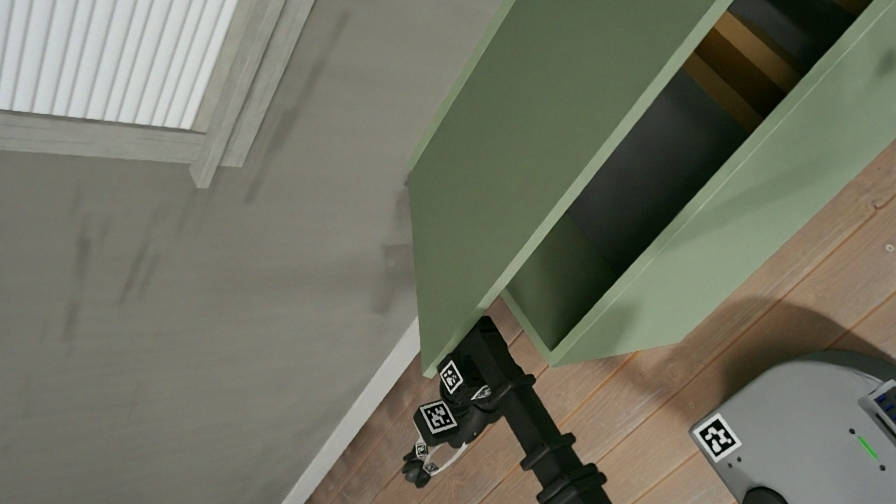

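Emit:
{"method": "execute_actions", "body": {
  "actions": [
    {"r1":{"joints":{"lift_m":0.44,"arm_m":0.143}}}
  ],
  "cameras": []
}}

Emit:
{"method": "execute_actions", "body": {
  "actions": [
    {"r1":{"joints":{"lift_m":0.41,"arm_m":0.130}}}
  ],
  "cameras": []
}}

Emit:
{"method": "execute_actions", "body": {
  "actions": [
    {"r1":{"joints":{"lift_m":0.375,"arm_m":0.119}}}
  ],
  "cameras": []
}}

Emit:
{"method": "execute_actions", "body": {
  "actions": [
    {"r1":{"joints":{"lift_m":0.335,"arm_m":0.109}}}
  ],
  "cameras": []
}}

Emit:
{"method": "execute_actions", "body": {
  "actions": [
    {"r1":{"joints":{"lift_m":0.27,"arm_m":0.104}}}
  ],
  "cameras": ["r2_head_camera"]
}}

Scene clock: 496.07 s.
r1.base_odometry: x=+0.543 y=-1.409 heading=+1.519 (m, m, rad; r1's odometry frame)
r1.turned_by_wheels: +0.000 (rad since the last result)
r1.turned_by_imu: +0.001 (rad since the last result)
r1.base_tilt: forward=+1.0 right=-2.1 (deg)
r1.lidar_m: 1.98 2.04 2.71 2.50 3.01 2.90 0.63 0.49 0.35 0.33 0.85 1.13
r1.head_depth_mm: 776 911 1105 956 809 1078 1148 / 769 887 1094 955 810 1046 1154 / 764 879 1081 957 782 1094 1162 / 758 874 1074 959 756 1088 1160 / 743 866 1059 1238 1359 1236 1139 / 754 878 1051 1312 1404 1236 1136 / 748 870 1042 1293 1400 1233 1133
r1.base_status: not commanded
r1.joint_positions: lift_m=+0.440 arm_m=+0.143 wrist_yaw_rad=+1.567 wrist_pitch_rad=-0.021 wrist_roll_rad=+0.024 gripper_m=+0.000 head_pan_rad=-1.574 head_tilt_rad=-0.902
r1.joint_status: all done
r1.motor_effort: left_wheel=+0(0) right_wheel=+5(6) lift_m=+34(36) arm_m=+3(3) wrist_yaw_rad=+2(3) wrist_pitch_rad=+12(12) wrist_roll_rad=-3(3) gripper_m=-3(3) head_pan_rad=+2(2) head_tilt_rad=+0(2) (%)
r1.hand_pose: x=+0.2343 y=-0.2886 z=+0.5492 quat_wxyz=(+0.501, +0.510, -0.501, +0.488) (m; r1's base frame)
r1.wrist_depth_mm: - - - - - 923 626 / - - - - - 947 623 / - - - - - 916 630 / - - - - - 943 607 / - - - - - 916 621 / - - - - - 926 623 / 868 905 897 884 914 834 620
r2.base_odometry: x=+0.341 y=-1.351 heading=-0.669 (m, m, rad; r2's odometry frame)
r2.turned_by_wheels: +0.000 (rad since the last result)
r2.turned_by_imu: +0.000 (rad since the last result)
r2.base_tilt: forward=-2.2 right=+0.1 (deg)
r2.lidar_m: 0.59 2.73 3.02 2.49 2.98 2.20 2.11 1.26 0.39 0.37 0.38 0.52
r2.head_depth_mm: 844 932 1035 1150 941 752 1110 / 911 999 1143 1218 891 1120 919 / 1003 1111 1274 1187 880 1268 1114 / 1103 1245 1426 1103 1335 1096 1193 / 1226 1402 1652 1031 1164 1311 1194 / 1373 1604 1919 995 1516 1360 1052 / 1573 1874 2232 1851 813 1361 1046
r2.base_status: not commanded
r2.joint_positions: lift_m=+0.580 arm_m=+0.001 wrist_yaw_rad=+0.001 wrist_pitch_rad=-1.565 wrist_roll_rad=-0.011 gripper_m=+0.160 head_pan_rad=-0.707 head_tilt_rad=-0.704
r2.joint_status: not commanded
r2.motor_effort: left_wheel=-3(2) right_wheel=+3(3) lift_m=+23(23) arm_m=-3(3) wrist_yaw_rad=+0(1) wrist_pitch_rad=-2(2) wrist_roll_rad=-1(1) gripper_m=+0(0) head_pan_rad=+3(3) head_tilt_rad=+2(2) (%)
r2.hand_pose: x=-0.0216 y=-0.1237 z=+0.4620 quat_wxyz=(+0.504, +0.501, -0.498, -0.496) (m; r2's base frame)
r2.wrist_depth_mm: 604 596 592 585 563 560 562 / 615 613 608 590 590 582 576 / 563 641 620 611 598 599 580 / 524 643 632 - - 613 599 / 546 649 646 - - 628 614 / 523 - 664 - - - 622 / 705 695 688 - - 647 632
pictures: none
No camera images: the call's "cameras" was empty. Leave "cameras" out to get every camera's image.

Scene clock: 497.13 s.
r1.base_odometry: x=+0.543 y=-1.409 heading=+1.519 (m, m, rad; r1's odometry frame)
r1.turned_by_wheels: +0.000 (rad since the last result)
r1.turned_by_imu: +0.000 (rad since the last result)
r1.base_tilt: forward=+0.9 right=-2.0 (deg)
r1.lidar_m: 1.99 2.04 2.73 2.50 3.02 2.90 0.63 0.49 0.35 0.33 0.84 1.13
r1.head_depth_mm: 775 913 1104 987 824 1075 1149 / 770 891 1095 989 825 1048 1156 / 762 878 1081 985 799 1146 1175 / 758 870 1076 989 801 1161 1165 / 742 868 1063 1234 1360 1225 1136 / 753 873 1055 1311 1400 1252 1137 / 748 869 1040 1296 1396 1255 1135
r1.base_status: not commanded
r1.joint_positions: lift_m=+0.410 arm_m=+0.130 wrist_yaw_rad=+1.567 wrist_pitch_rad=-0.021 wrist_roll_rad=+0.024 gripper_m=+0.000 head_pan_rad=-1.574 head_tilt_rad=-0.902
r1.joint_status: all done
r1.motor_effort: left_wheel=+0(1) right_wheel=+4(5) lift_m=+36(38) arm_m=+2(3) wrist_yaw_rad=+3(3) wrist_pitch_rad=+12(12) wrist_roll_rad=-3(3) gripper_m=-2(2) head_pan_rad=+3(3) head_tilt_rad=+2(1) (%)
r1.hand_pose: x=+0.2343 y=-0.2757 z=+0.5192 quat_wxyz=(+0.501, +0.510, -0.501, +0.488) (m; r1's base frame)
r1.wrist_depth_mm: - - - - - 963 643 / - - - - - 947 646 / - - - - - 940 631 / - - - - - 951 635 / - - - - - 946 625 / - - - - - 907 654 / 852 843 853 845 841 842 644
r2.base_odometry: x=+0.341 y=-1.351 heading=-0.669 (m, m, rad; r2's odometry frame)
r2.turned_by_wheels: +0.000 (rad since the last result)
r2.turned_by_imu: +0.000 (rad since the last result)
r2.base_tilt: forward=-2.1 right=+0.0 (deg)
r2.lidar_m: 0.59 2.74 3.02 2.48 2.99 2.20 2.11 1.26 0.39 0.37 0.38 0.52
r2.head_depth_mm: 845 932 1038 1155 974 765 885 / 911 998 1146 1223 930 807 920 / 1005 1115 1271 1207 902 1001 1116 / 1105 1248 1441 1146 947 1092 1190 / 1229 1409 1649 1111 1120 1314 1196 / 1376 1605 1920 1909 1485 1363 1049 / 1558 1860 2205 1906 822 1367 1045
r2.base_status: not commanded
r2.joint_positions: lift_m=+0.580 arm_m=+0.001 wrist_yaw_rad=+0.001 wrist_pitch_rad=-1.565 wrist_roll_rad=-0.011 gripper_m=+0.160 head_pan_rad=-0.707 head_tilt_rad=-0.704
r2.joint_status: not commanded
r2.motor_effort: left_wheel=-3(2) right_wheel=+4(3) lift_m=+24(24) arm_m=-3(3) wrist_yaw_rad=-1(1) wrist_pitch_rad=-2(2) wrist_roll_rad=-1(1) gripper_m=+1(0) head_pan_rad=+4(3) head_tilt_rad=+2(2) (%)
r2.hand_pose: x=-0.0216 y=-0.1237 z=+0.4620 quat_wxyz=(+0.504, +0.501, -0.498, -0.496) (m; r2's base frame)
r2.wrist_depth_mm: 611 596 589 591 570 569 558 / 623 615 600 588 592 584 573 / 556 635 622 609 594 591 589 / 517 640 632 - - 606 600 / 536 660 648 - - 615 616 / 516 - 661 - - - 629 / 720 699 686 - - 655 638
pictures: none
No camera images: the call's "cameras" was empty. Leave "cameras" out to get every camera's image.

Scene clock: 498.27 s.
r1.base_odometry: x=+0.543 y=-1.409 heading=+1.519 (m, m, rad; r1's odometry frame)
r1.turned_by_wheels: +0.000 (rad since the last result)
r1.turned_by_imu: +0.000 (rad since the last result)
r1.base_tilt: forward=+0.9 right=-2.1 (deg)
r1.lidar_m: 1.98 2.04 2.73 2.50 3.03 2.92 0.63 0.49 0.35 0.33 0.84 1.12
r1.head_depth_mm: 775 913 1107 1013 843 1079 1148 / 770 886 1095 1014 845 1051 1157 / 765 879 1084 1012 823 1191 1178 / 757 873 1069 1014 823 1179 1162 / 745 868 1059 1230 1361 1203 1136 / 753 877 1050 1310 1401 1253 1135 / 749 872 1037 1298 1397 1271 1129
r1.base_status: not commanded
r1.joint_positions: lift_m=+0.375 arm_m=+0.119 wrist_yaw_rad=+1.567 wrist_pitch_rad=-0.021 wrist_roll_rad=+0.024 gripper_m=+0.000 head_pan_rad=-1.574 head_tilt_rad=-0.902
r1.joint_status: all done
r1.motor_effort: left_wheel=+0(0) right_wheel=+3(4) lift_m=+36(38) arm_m=+2(1) wrist_yaw_rad=+3(3) wrist_pitch_rad=+12(12) wrist_roll_rad=-3(3) gripper_m=-3(3) head_pan_rad=+2(1) head_tilt_rad=+1(1) (%)
r1.hand_pose: x=+0.2343 y=-0.2647 z=+0.4841 quat_wxyz=(+0.501, +0.510, -0.501, +0.488) (m; r1's base frame)
r1.wrist_depth_mm: - - - - - 987 657 / - - - - - 948 641 / - - - - - 968 653 / - - - - - 934 648 / - - - - - 970 651 / 998 - - - - 928 650 / 795 789 801 826 786 806 649
r2.base_odometry: x=+0.341 y=-1.351 heading=-0.669 (m, m, rad; r2's odometry frame)
r2.turned_by_wheels: +0.000 (rad since the last result)
r2.turned_by_imu: +0.000 (rad since the last result)
r2.base_tilt: forward=-2.2 right=+0.1 (deg)
r2.lidar_m: 0.59 2.74 3.02 2.49 2.97 2.20 2.11 1.26 0.39 0.37 0.39 0.52
r2.head_depth_mm: 846 930 1033 1161 998 802 802 / 914 998 1152 1225 971 812 917 / 1000 1111 1268 1224 945 929 1112 / 1102 1241 1443 1179 960 1098 1188 / 1225 1405 1645 1812 1060 1312 1186 / 1371 1607 1917 1895 912 1361 1051 / 1559 1865 2232 1915 1547 1169 1048
r2.base_status: not commanded
r2.joint_positions: lift_m=+0.580 arm_m=+0.001 wrist_yaw_rad=+0.001 wrist_pitch_rad=-1.565 wrist_roll_rad=-0.011 gripper_m=+0.160 head_pan_rad=-0.707 head_tilt_rad=-0.704
r2.joint_status: not commanded
r2.motor_effort: left_wheel=-2(3) right_wheel=+3(3) lift_m=+24(23) arm_m=-3(3) wrist_yaw_rad=-1(0) wrist_pitch_rad=-1(1) wrist_roll_rad=-1(1) gripper_m=+0(0) head_pan_rad=+4(4) head_tilt_rad=+1(2) (%)
r2.hand_pose: x=-0.0216 y=-0.1237 z=+0.4620 quat_wxyz=(+0.504, +0.501, -0.498, -0.496) (m; r2's base frame)
r2.wrist_depth_mm: 610 608 590 582 572 578 553 / 628 609 606 597 591 578 573 / 563 634 623 617 600 591 587 / 513 646 634 - - 608 603 / 545 657 661 - - 611 612 / 517 - 673 - - - 628 / 719 702 681 - - 657 644
pictures: none
No camera images: the call's "cameras" was empty. Leave "cameras" out to get every camera's image.

Scene clock: 499.43 s.
r1.base_odometry: x=+0.543 y=-1.409 heading=+1.519 (m, m, rad; r1's odometry frame)
r1.turned_by_wheels: +0.000 (rad since the last result)
r1.turned_by_imu: +0.000 (rad since the last result)
r1.base_tilt: forward=+0.9 right=-2.1 (deg)
r1.lidar_m: 1.99 2.05 2.73 2.50 3.02 2.90 0.63 0.48 0.35 0.33 0.84 1.13
r1.head_depth_mm: 774 915 1105 1039 869 1075 1143 / 770 889 1093 1035 865 1050 1160 / 764 879 1079 1034 862 930 - / 762 870 1069 1033 864 954 1163 / 745 866 1064 1231 1358 1278 1137 / 753 876 1050 1310 1397 1274 1138 / 749 870 1039 1294 1400 1275 1130
r1.base_status: not commanded
r1.joint_positions: lift_m=+0.335 arm_m=+0.109 wrist_yaw_rad=+1.568 wrist_pitch_rad=-0.021 wrist_roll_rad=+0.024 gripper_m=+0.000 head_pan_rad=-1.574 head_tilt_rad=-0.902
r1.joint_status: all done
r1.motor_effort: left_wheel=+0(0) right_wheel=+3(3) lift_m=+38(37) arm_m=+1(3) wrist_yaw_rad=+2(3) wrist_pitch_rad=+12(12) wrist_roll_rad=-3(3) gripper_m=-1(3) head_pan_rad=+2(3) head_tilt_rad=+2(1) (%)
r1.hand_pose: x=+0.2343 y=-0.2547 z=+0.4441 quat_wxyz=(+0.500, +0.510, -0.501, +0.488) (m; r1's base frame)
r1.wrist_depth_mm: - - - - - 973 653 / - - - - - 985 664 / - - - - - 961 662 / - - - - - 995 668 / - - - - - 987 666 / 921 954 922 891 933 893 657 / 721 731 741 729 762 778 650
r2.base_odometry: x=+0.341 y=-1.351 heading=-0.669 (m, m, rad; r2's odometry frame)
r2.turned_by_wheels: +0.000 (rad since the last result)
r2.turned_by_imu: +0.000 (rad since the last result)
r2.base_tilt: forward=-2.1 right=+0.0 (deg)
r2.lidar_m: 0.59 2.72 3.02 2.49 2.99 2.20 2.11 1.26 0.39 0.37 0.39 0.52
r2.head_depth_mm: 846 932 1037 1159 1020 840 766 / 910 1002 1145 1222 1007 831 898 / 1005 1114 1271 1247 988 886 1116 / 1102 1247 1436 1230 981 1068 1192 / 1227 1400 1641 1830 1042 1311 1195 / 1374 1600 1924 1901 934 1358 1055 / 1566 1869 2224 1913 1557 1148 1045
r2.base_status: not commanded
r2.joint_positions: lift_m=+0.580 arm_m=+0.001 wrist_yaw_rad=+0.001 wrist_pitch_rad=-1.565 wrist_roll_rad=-0.011 gripper_m=+0.160 head_pan_rad=-0.707 head_tilt_rad=-0.704
r2.joint_status: not commanded
r2.motor_effort: left_wheel=-2(2) right_wheel=+3(3) lift_m=+24(24) arm_m=-3(3) wrist_yaw_rad=+0(1) wrist_pitch_rad=-2(2) wrist_roll_rad=-1(1) gripper_m=+1(1) head_pan_rad=+4(4) head_tilt_rad=+2(2) (%)
r2.hand_pose: x=-0.0216 y=-0.1237 z=+0.4620 quat_wxyz=(+0.504, +0.501, -0.498, -0.496) (m; r2's base frame)
r2.wrist_depth_mm: 614 605 597 595 569 576 557 / 620 618 611 601 593 585 567 / 568 633 620 618 601 584 591 / 511 643 629 - - 604 601 / 546 658 650 - - 621 603 / 521 - 671 - - - 628 / 711 702 689 - - 647 645
pictures: none
No camera images: the call's "cameras" was empty. Leave "cameras" out to get every camera's image.

Scene clock: 500.87 s.
r1.base_odometry: x=+0.543 y=-1.409 heading=+1.519 (m, m, rad; r1's odometry frame)
r1.turned_by_wheels: +0.000 (rad since the last result)
r1.turned_by_imu: +0.000 (rad since the last result)
r1.base_tilt: forward=+1.0 right=-2.0 (deg)
r1.lidar_m: 1.98 2.04 2.73 2.50 3.01 2.90 0.63 0.49 0.35 0.33 0.84 1.13
r1.head_depth_mm: 774 913 1104 1070 929 1077 1148 / 769 887 1093 1068 929 1046 1159 / 763 879 1081 1057 923 943 1165 / 760 874 1069 1062 921 860 1159 / 744 866 1060 1230 1381 1275 1139 / 752 876 1052 1309 1406 1266 1138 / 748 870 1042 1293 1403 1264 1132
r1.base_status: not commanded
r1.joint_positions: lift_m=+0.270 arm_m=+0.104 wrist_yaw_rad=+1.568 wrist_pitch_rad=-0.021 wrist_roll_rad=+0.024 gripper_m=+0.000 head_pan_rad=-1.574 head_tilt_rad=-0.902
r1.joint_status: all done
r1.motor_effort: left_wheel=+0(0) right_wheel=+3(3) lift_m=+38(36) arm_m=+0(5) wrist_yaw_rad=+2(3) wrist_pitch_rad=+12(12) wrist_roll_rad=-3(3) gripper_m=-2(2) head_pan_rad=+2(2) head_tilt_rad=+2(1) (%)
r1.hand_pose: x=+0.2343 y=-0.2496 z=+0.3791 quat_wxyz=(+0.500, +0.511, -0.501, +0.488) (m; r1's base frame)
r1.wrist_depth_mm: - - - - - - 665 / - - - - - 981 676 / - - - - - 990 679 / - - - - - - 654 / - - - - - 982 662 / 788 800 836 795 835 828 657 / 627 624 647 639 651 644 629
r2.base_odometry: x=+0.341 y=-1.351 heading=-0.669 (m, m, rad; r2's odometry frame)
r2.turned_by_wheels: +0.000 (rad since the last result)
r2.turned_by_imu: +0.000 (rad since the last result)
r2.base_tilt: forward=-2.2 right=+0.1 (deg)
r2.lidar_m: 0.59 2.74 3.03 2.49 2.99 2.20 2.10 1.26 0.39 0.37 0.39 0.52
r2.head_depth_mm: 842 929 1040 1167 1052 895 789 / 914 999 1143 1235 1049 892 898 / 1000 1113 1271 1259 1044 912 1116 / 1104 1246 1436 1523 1045 1069 1192 / 1224 1408 1651 1841 1069 1311 1188 / 1380 1595 1925 1927 1063 1336 1051 / 1560 1880 2245 1912 1559 1127 1028
r2.base_status: not commanded
r2.joint_positions: lift_m=+0.580 arm_m=+0.001 wrist_yaw_rad=+0.001 wrist_pitch_rad=-1.565 wrist_roll_rad=-0.011 gripper_m=+0.160 head_pan_rad=-0.707 head_tilt_rad=-0.704
r2.joint_status: not commanded
r2.motor_effort: left_wheel=-2(2) right_wheel=+3(3) lift_m=+24(24) arm_m=-3(3) wrist_yaw_rad=-1(2) wrist_pitch_rad=-1(2) wrist_roll_rad=-1(1) gripper_m=+1(0) head_pan_rad=+3(3) head_tilt_rad=+2(1) (%)
r2.hand_pose: x=-0.0216 y=-0.1237 z=+0.4620 quat_wxyz=(+0.504, +0.501, -0.498, -0.496) (m; r2's base frame)
r2.wrist_depth_mm: 605 608 594 584 576 569 558 / 621 619 609 602 589 587 569 / 566 623 618 612 598 597 587 / 511 638 635 - - 608 600 / 538 651 642 - - 617 617 / 512 - 662 - - - 625 / 699 699 689 - - 659 638
pictures: r2_head_camera (sideways: a quarter turn clockwise sets it upright)
camera_calibration (this result's frames):
r2_head_camera: T_world_to_cam=[[-0.515368, 0.453943, -0.726864, 0.967126], [0.66431, 0.747445, -0.00421811, -0.0000751201], [0.541376, -0.485037, -0.686768, 0.848613], [0, 0, 0, 1]] pos_world=[0.0390566, -0.0273559, 1.28577]
Images, in order (width x height): r2_head_camera 896x504.

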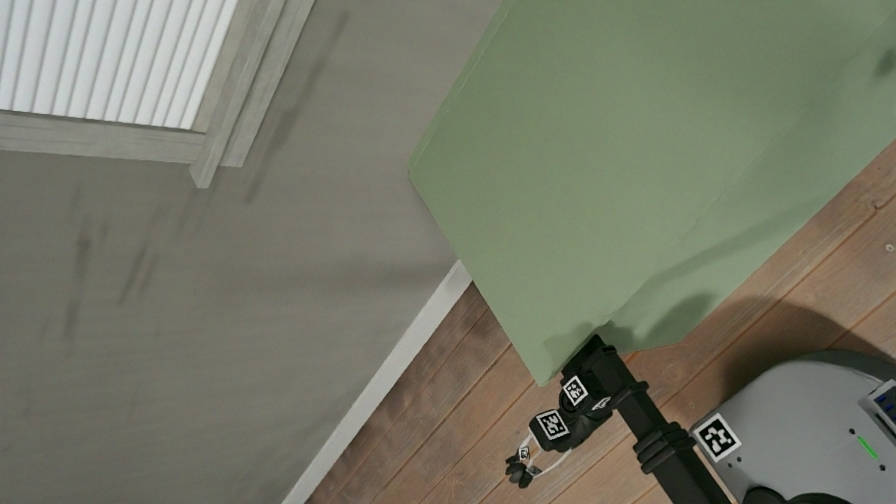

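Emit:
{"method": "execute_actions", "body": {
  "actions": [
    {"r1":{"joints":{"lift_m":0.25}}}
  ],
  "cameras": []
}}

Emit:
{"method": "execute_actions", "body": {
  "actions": [
    {"r1":{"joints":{"lift_m":0.22}}}
  ],
  "cameras": []
}}

Emit:
{"method": "execute_actions", "body": {
  "actions": [
    {"r1":{"joints":{"arm_m":0.0,"head_pan_rad":-1.9,"head_tilt_rad":-0.9}}}
  ]
}}

Scene clock: 517.80 s.
r1.base_odometry: x=+0.543 y=-1.409 heading=+1.519 (m, m, rad; r1's odometry frame)
r1.turned_by_wheels: +0.000 (rad since the last result)
r1.turned_by_imu: +0.000 (rad since the last result)
r1.base_tilt: forward=+1.0 right=-2.3 (deg)
r1.lidar_m: 1.98 2.04 2.73 2.50 3.02 2.90 0.63 0.49 0.35 0.33 0.84 1.13
r1.head_depth_mm: 778 916 1103 1078 946 1074 1146 / 771 884 1091 1071 944 1050 1152 / 762 878 1082 1068 938 946 1166 / 757 873 1071 1066 942 864 1164 / 743 867 1061 1226 1381 1280 1136 / 754 877 1050 1307 1405 1255 1135 / 750 871 1042 1295 1403 1255 1131
r1.base_status: not commanded
r1.joint_positions: lift_m=+0.250 arm_m=+0.104 wrist_yaw_rad=+1.569 wrist_pitch_rad=-0.021 wrist_roll_rad=+0.024 gripper_m=+0.000 head_pan_rad=-1.574 head_tilt_rad=-0.902
r1.joint_status: all done
r1.motor_effort: left_wheel=+0(0) right_wheel=+2(2) lift_m=+38(38) arm_m=-1(0) wrist_yaw_rad=+1(2) wrist_pitch_rad=+11(11) wrist_roll_rad=-3(3) gripper_m=-2(2) head_pan_rad=+3(2) head_tilt_rad=+0(0) (%)
r1.hand_pose: x=+0.2343 y=-0.2494 z=+0.3591 quat_wxyz=(+0.500, +0.511, -0.501, +0.488) (m; r1's base frame)
r1.wrist_depth_mm: - - - - - 980 685 / - - - - - - 686 / - - - - - 969 649 / - - - - - 993 664 / - - - - - 955 682 / 757 769 789 756 779 780 663 / 616 618 604 628 623 620 604
r2.base_odometry: x=+0.341 y=-1.351 heading=-0.669 (m, m, rad; r2's odometry frame)
r2.turned_by_wheels: +0.000 (rad since the last result)
r2.turned_by_imu: +0.000 (rad since the last result)
r2.base_tilt: forward=-2.2 right=+0.1 (deg)
r2.lidar_m: 0.59 2.73 3.03 2.48 2.98 2.20 2.10 1.26 0.39 0.37 0.38 0.52
r2.head_depth_mm: 845 931 1034 1164 1057 907 807 / 913 1001 1141 1233 1060 909 901 / 997 1114 1269 1270 1063 928 1116 / 1100 1242 1442 1559 1065 1072 1189 / 1229 1403 1642 1835 1088 1311 1191 / 1369 1604 1920 1920 1086 1286 1053 / 1561 1862 2215 1912 1554 1108 1028
r2.base_status: not commanded
r2.joint_positions: lift_m=+0.580 arm_m=+0.001 wrist_yaw_rad=+0.001 wrist_pitch_rad=-1.565 wrist_roll_rad=-0.011 gripper_m=+0.160 head_pan_rad=-0.707 head_tilt_rad=-0.704
r2.joint_status: not commanded
r2.motor_effort: left_wheel=-2(2) right_wheel=+3(3) lift_m=+24(24) arm_m=-3(3) wrist_yaw_rad=-1(0) wrist_pitch_rad=-2(1) wrist_roll_rad=-1(1) gripper_m=+0(0) head_pan_rad=+4(3) head_tilt_rad=+2(1) (%)
r2.hand_pose: x=-0.0216 y=-0.1237 z=+0.4620 quat_wxyz=(+0.504, +0.501, -0.498, -0.496) (m; r2's base frame)
r2.wrist_depth_mm: 610 595 595 590 570 563 560 / 622 613 608 598 593 578 580 / 573 631 624 605 598 586 585 / 511 644 635 - - 615 603 / 542 647 652 - - 622 610 / 521 - 669 - - - 623 / 707 699 690 - - 661 643
pictures: none
No camera images: the call's "cameras" was empty. Leave "cameras" out to get every camera's image.

Scene clock: 519.17 s.
r1.base_odometry: x=+0.543 y=-1.409 heading=+1.519 (m, m, rad; r1's odometry frame)
r1.turned_by_wheels: +0.000 (rad since the last result)
r1.turned_by_imu: +0.000 (rad since the last result)
r1.base_tilt: forward=+0.9 right=-2.2 (deg)
r1.lidar_m: 1.99 2.04 2.72 2.50 3.02 2.89 0.63 0.49 0.35 0.33 0.84 1.12
r1.head_depth_mm: 775 896 1102 1076 949 1076 1149 / 768 887 1093 1075 947 1046 1150 / 762 879 1083 1073 944 954 1160 / 758 873 1072 1070 943 868 1165 / 744 865 1058 1235 1383 1268 1136 / 754 879 1053 1312 1408 1253 1135 / 748 869 1042 1293 1404 1255 1134
r1.base_status: not commanded
r1.joint_positions: lift_m=+0.221 arm_m=+0.104 wrist_yaw_rad=+1.569 wrist_pitch_rad=-0.021 wrist_roll_rad=+0.024 gripper_m=+0.000 head_pan_rad=-1.574 head_tilt_rad=-0.901
r1.joint_status: all done
r1.motor_effort: left_wheel=+1(0) right_wheel=+1(2) lift_m=+16(33) arm_m=+0(0) wrist_yaw_rad=+1(1) wrist_pitch_rad=+12(12) wrist_roll_rad=-3(3) gripper_m=-3(2) head_pan_rad=+1(3) head_tilt_rad=+2(2) (%)
r1.hand_pose: x=+0.2343 y=-0.2494 z=+0.3299 quat_wxyz=(+0.500, +0.511, -0.501, +0.488) (m; r1's base frame)
r1.wrist_depth_mm: - - - - - 998 671 / - - - - - 957 681 / - - - - - 976 677 / - - - - - 975 671 / - 1000 - - - 889 671 / 717 698 725 696 740 744 656 / 554 556 573 570 576 585 592
r2.base_odometry: x=+0.341 y=-1.351 heading=-0.669 (m, m, rad; r2's odometry frame)
r2.turned_by_wheels: +0.000 (rad since the last result)
r2.turned_by_imu: +0.000 (rad since the last result)
r2.base_tilt: forward=-2.1 right=+0.0 (deg)
r2.lidar_m: 0.59 2.73 3.03 2.48 2.99 2.19 2.11 1.26 0.39 0.37 0.39 0.52
r2.head_depth_mm: 847 932 1034 1162 1062 910 812 / 911 996 1142 1236 1058 913 898 / 1004 1111 1272 1275 1066 932 1117 / 1105 1251 1434 1553 1064 1069 1187 / 1222 1409 1650 1842 1093 1309 1194 / 1371 1603 1925 1904 1122 1171 1052 / 1568 1876 2216 1902 1555 1125 1028
r2.base_status: not commanded
r2.joint_positions: lift_m=+0.580 arm_m=+0.001 wrist_yaw_rad=+0.001 wrist_pitch_rad=-1.565 wrist_roll_rad=-0.011 gripper_m=+0.160 head_pan_rad=-0.707 head_tilt_rad=-0.704
r2.joint_status: not commanded
r2.motor_effort: left_wheel=-2(2) right_wheel=+3(3) lift_m=+24(23) arm_m=-3(3) wrist_yaw_rad=-2(2) wrist_pitch_rad=-2(1) wrist_roll_rad=+0(1) gripper_m=+1(1) head_pan_rad=+4(4) head_tilt_rad=+2(2) (%)
r2.hand_pose: x=-0.0216 y=-0.1237 z=+0.4620 quat_wxyz=(+0.504, +0.501, -0.498, -0.496) (m; r2's base frame)
r2.wrist_depth_mm: 606 600 586 584 582 573 567 / 622 617 605 605 592 574 572 / 565 621 621 616 603 597 595 / 522 638 637 - - 611 598 / 536 654 646 - - 617 609 / 518 - 668 - - - 627 / 716 700 690 - - 665 645
pictures: none
No camera images: the call's "cameras" was empty. Leave "cameras" out to get every camera's image.

Scene clock: 521.17 s.
r1.base_odometry: x=+0.543 y=-1.409 heading=+1.519 (m, m, rad; r1's odometry frame)
r1.turned_by_wheels: +0.000 (rad since the last result)
r1.turned_by_imu: +0.000 (rad since the last result)
r1.base_tilt: forward=+0.9 right=-2.1 (deg)
r1.lidar_m: 1.99 2.04 2.73 2.50 3.02 2.91 0.63 0.49 0.35 0.33 0.85 1.13
r1.head_depth_mm: 921 1133 1252 1080 999 1267 1147 / 888 1073 1217 1078 978 1246 1163 / 857 1018 1189 1075 945 1203 1172 / 824 971 1159 1068 945 1120 - / 792 926 1103 1066 942 970 1156 / 763 866 1047 1062 955 1215 1154 / 734 831 995 1138 1381 1256 1132
r1.base_status: not commanded
r1.joint_positions: lift_m=+0.221 arm_m=+0.001 wrist_yaw_rad=+1.569 wrist_pitch_rad=-0.021 wrist_roll_rad=+0.024 gripper_m=+0.000 head_pan_rad=-1.893 head_tilt_rad=-0.901
r1.joint_status: all done
r1.motor_effort: left_wheel=+1(1) right_wheel=+1(1) lift_m=+16(15) arm_m=-4(4) wrist_yaw_rad=+1(1) wrist_pitch_rad=+12(12) wrist_roll_rad=-3(3) gripper_m=-3(4) head_pan_rad=-2(24) head_tilt_rad=+1(0) (%)
r1.hand_pose: x=+0.2343 y=-0.1463 z=+0.3299 quat_wxyz=(+0.500, +0.511, -0.501, +0.488) (m; r1's base frame)
r1.wrist_depth_mm: - - - - - - 789 / - - - - - - 803 / - - - - - - 785 / - - - - - - 840 / - 951 984 - 993 - 787 / 700 732 726 709 753 772 718 / 557 561 569 578 575 580 577
r2.base_odometry: x=+0.341 y=-1.351 heading=-0.669 (m, m, rad; r2's odometry frame)
r2.turned_by_wheels: +0.000 (rad since the last result)
r2.turned_by_imu: +0.000 (rad since the last result)
r2.base_tilt: forward=-2.1 right=+0.1 (deg)
r2.lidar_m: 0.59 2.73 3.02 2.49 2.98 2.20 2.11 1.27 0.39 0.37 0.39 0.52
r2.head_depth_mm: 847 929 1037 1166 1059 911 810 / 913 1000 1148 1234 1064 911 900 / 1002 1112 1275 1264 1066 932 1115 / 1106 1252 1437 1555 1066 1067 1191 / 1225 1395 1639 1842 1092 1302 1193 / 1369 1607 1935 1909 1586 1283 1050 / 1568 1884 2221 1912 1597 943 1026
r2.base_status: not commanded
r2.joint_positions: lift_m=+0.580 arm_m=+0.001 wrist_yaw_rad=+0.001 wrist_pitch_rad=-1.565 wrist_roll_rad=-0.011 gripper_m=+0.160 head_pan_rad=-0.707 head_tilt_rad=-0.704
r2.joint_status: not commanded
r2.motor_effort: left_wheel=-2(2) right_wheel=+3(4) lift_m=+24(24) arm_m=-3(3) wrist_yaw_rad=-1(0) wrist_pitch_rad=-1(2) wrist_roll_rad=-1(1) gripper_m=+0(1) head_pan_rad=+3(2) head_tilt_rad=+2(2) (%)
r2.hand_pose: x=-0.0216 y=-0.1237 z=+0.4620 quat_wxyz=(+0.504, +0.501, -0.498, -0.496) (m; r2's base frame)
r2.wrist_depth_mm: 605 599 595 586 576 564 558 / 630 616 596 597 588 583 570 / 569 627 618 614 600 597 584 / 517 645 637 - - 608 597 / 540 646 656 - - 613 614 / 520 - 663 - - - 621 / 716 699 686 - - 661 644
pictures: r1_head_camera (sideways: a quarter turn clockwise sets it upright), r1_nav_camera (sideways: a quarter turn counterclockwise sets it upright), r1_wrist_camera, r2_head_camera (sideways: a quarter turn clockwise sets it upright), r2_nav_camera (sideways: a quarter turn counterclockwise sets it upright), r2_wrist_camera
camera_calibration (this result's frames):
r1_head_camera: T_world_to_cam=[[0.291712, 0.754529, -0.587869, 0.781416], [0.928118, -0.371908, -0.0167929, 0.0195238], [-0.231304, -0.540713, -0.808781, 1.00899], [0, 0, 0, 1]] pos_world=[-0.012686, -0.0367667, 1.27575]
r1_nav_camera: T_world_to_cam=[[-0.244687, -0.732889, 0.634824, -0.778198], [-0.95576, 0.292545, -0.0306527, 0.0954235], [-0.16325, -0.61424, -0.772049, 0.962064], [0, 0, 0, 1]] pos_world=[0.0578436, -0.00731026, 1.2397]
r1_wrist_camera: T_world_to_cam=[[-0.0204494, -0.999767, -0.00685274, -0.140631], [-0.221012, 0.011205, -0.975207, 0.400309], [0.975057, -0.0184278, -0.22119, 0.00765389], [0, 0, 0, 1]] pos_world=[0.0781344, -0.144942, 0.391113]
r2_head_camera: T_world_to_cam=[[-0.515368, 0.453943, -0.726864, 0.967126], [0.66431, 0.747445, -0.00421811, -0.0000751194], [0.541376, -0.485037, -0.686768, 0.848613], [0, 0, 0, 1]] pos_world=[0.0390565, -0.0273559, 1.28577]
r2_nav_camera: T_world_to_cam=[[0.453852, -0.417025, 0.78747, -0.984785], [-0.648616, -0.760565, -0.0289527, 0.0962676], [0.610996, -0.497625, -0.615673, 0.754969], [0, 0, 0, 1]] pos_world=[0.0481038, 0.0382293, 1.24309]
r2_wrist_camera: T_world_to_cam=[[-0.997198, -0.0389083, -0.0638939, 0.00982257], [-0.0483895, 0.986841, 0.154281, 0.0874399], [0.0570503, 0.156941, -0.985959, 0.641937], [0, 0, 0, 1]] pos_world=[-0.0225965, -0.186653, 0.62006]
Images, in order (width x height): r1_head_camera 896x504, r1_nav_camera 672x504, r1_wrist_camera 644x364, r2_head_camera 896x504, r2_nav_camera 672x504, r2_wrist_camera 644x364.

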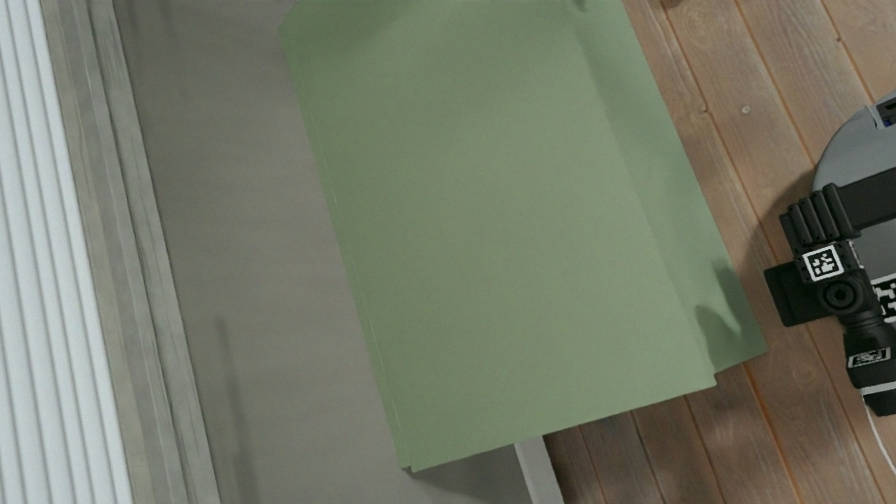

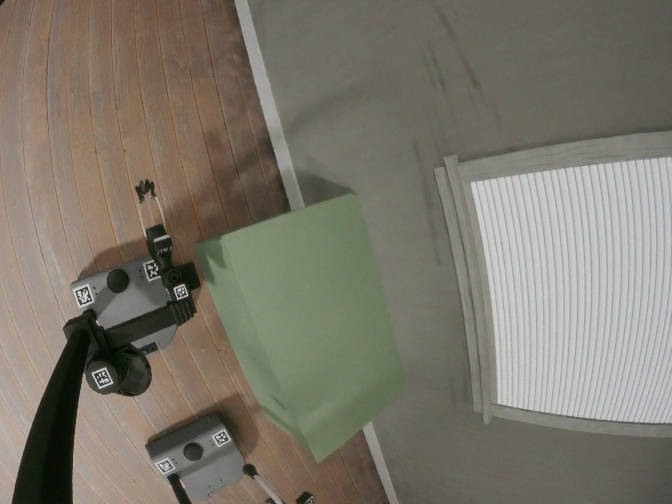

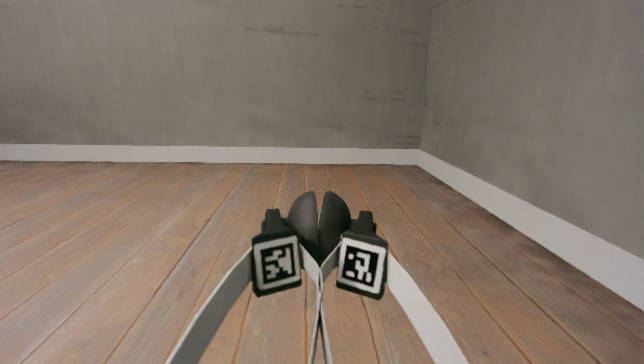

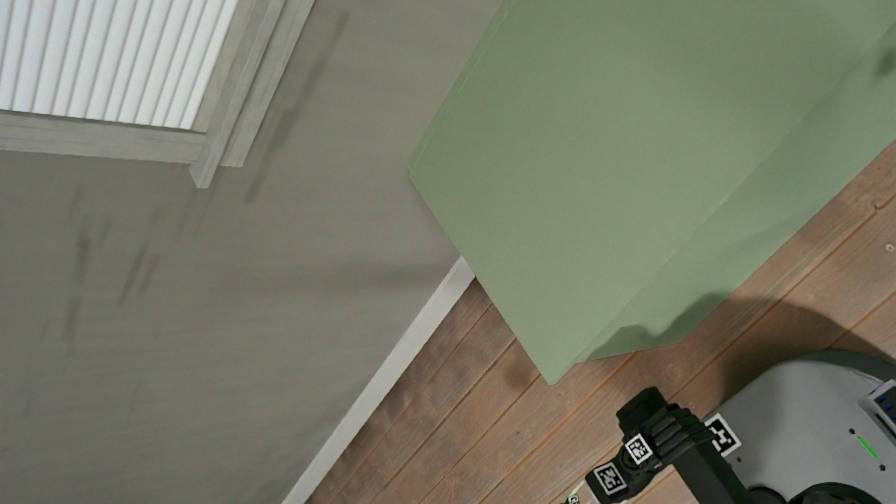

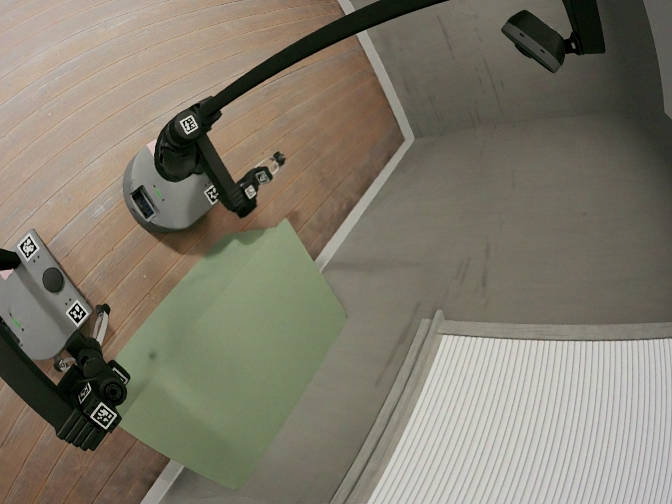

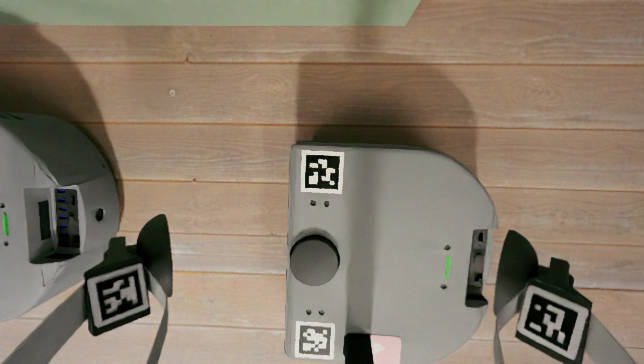

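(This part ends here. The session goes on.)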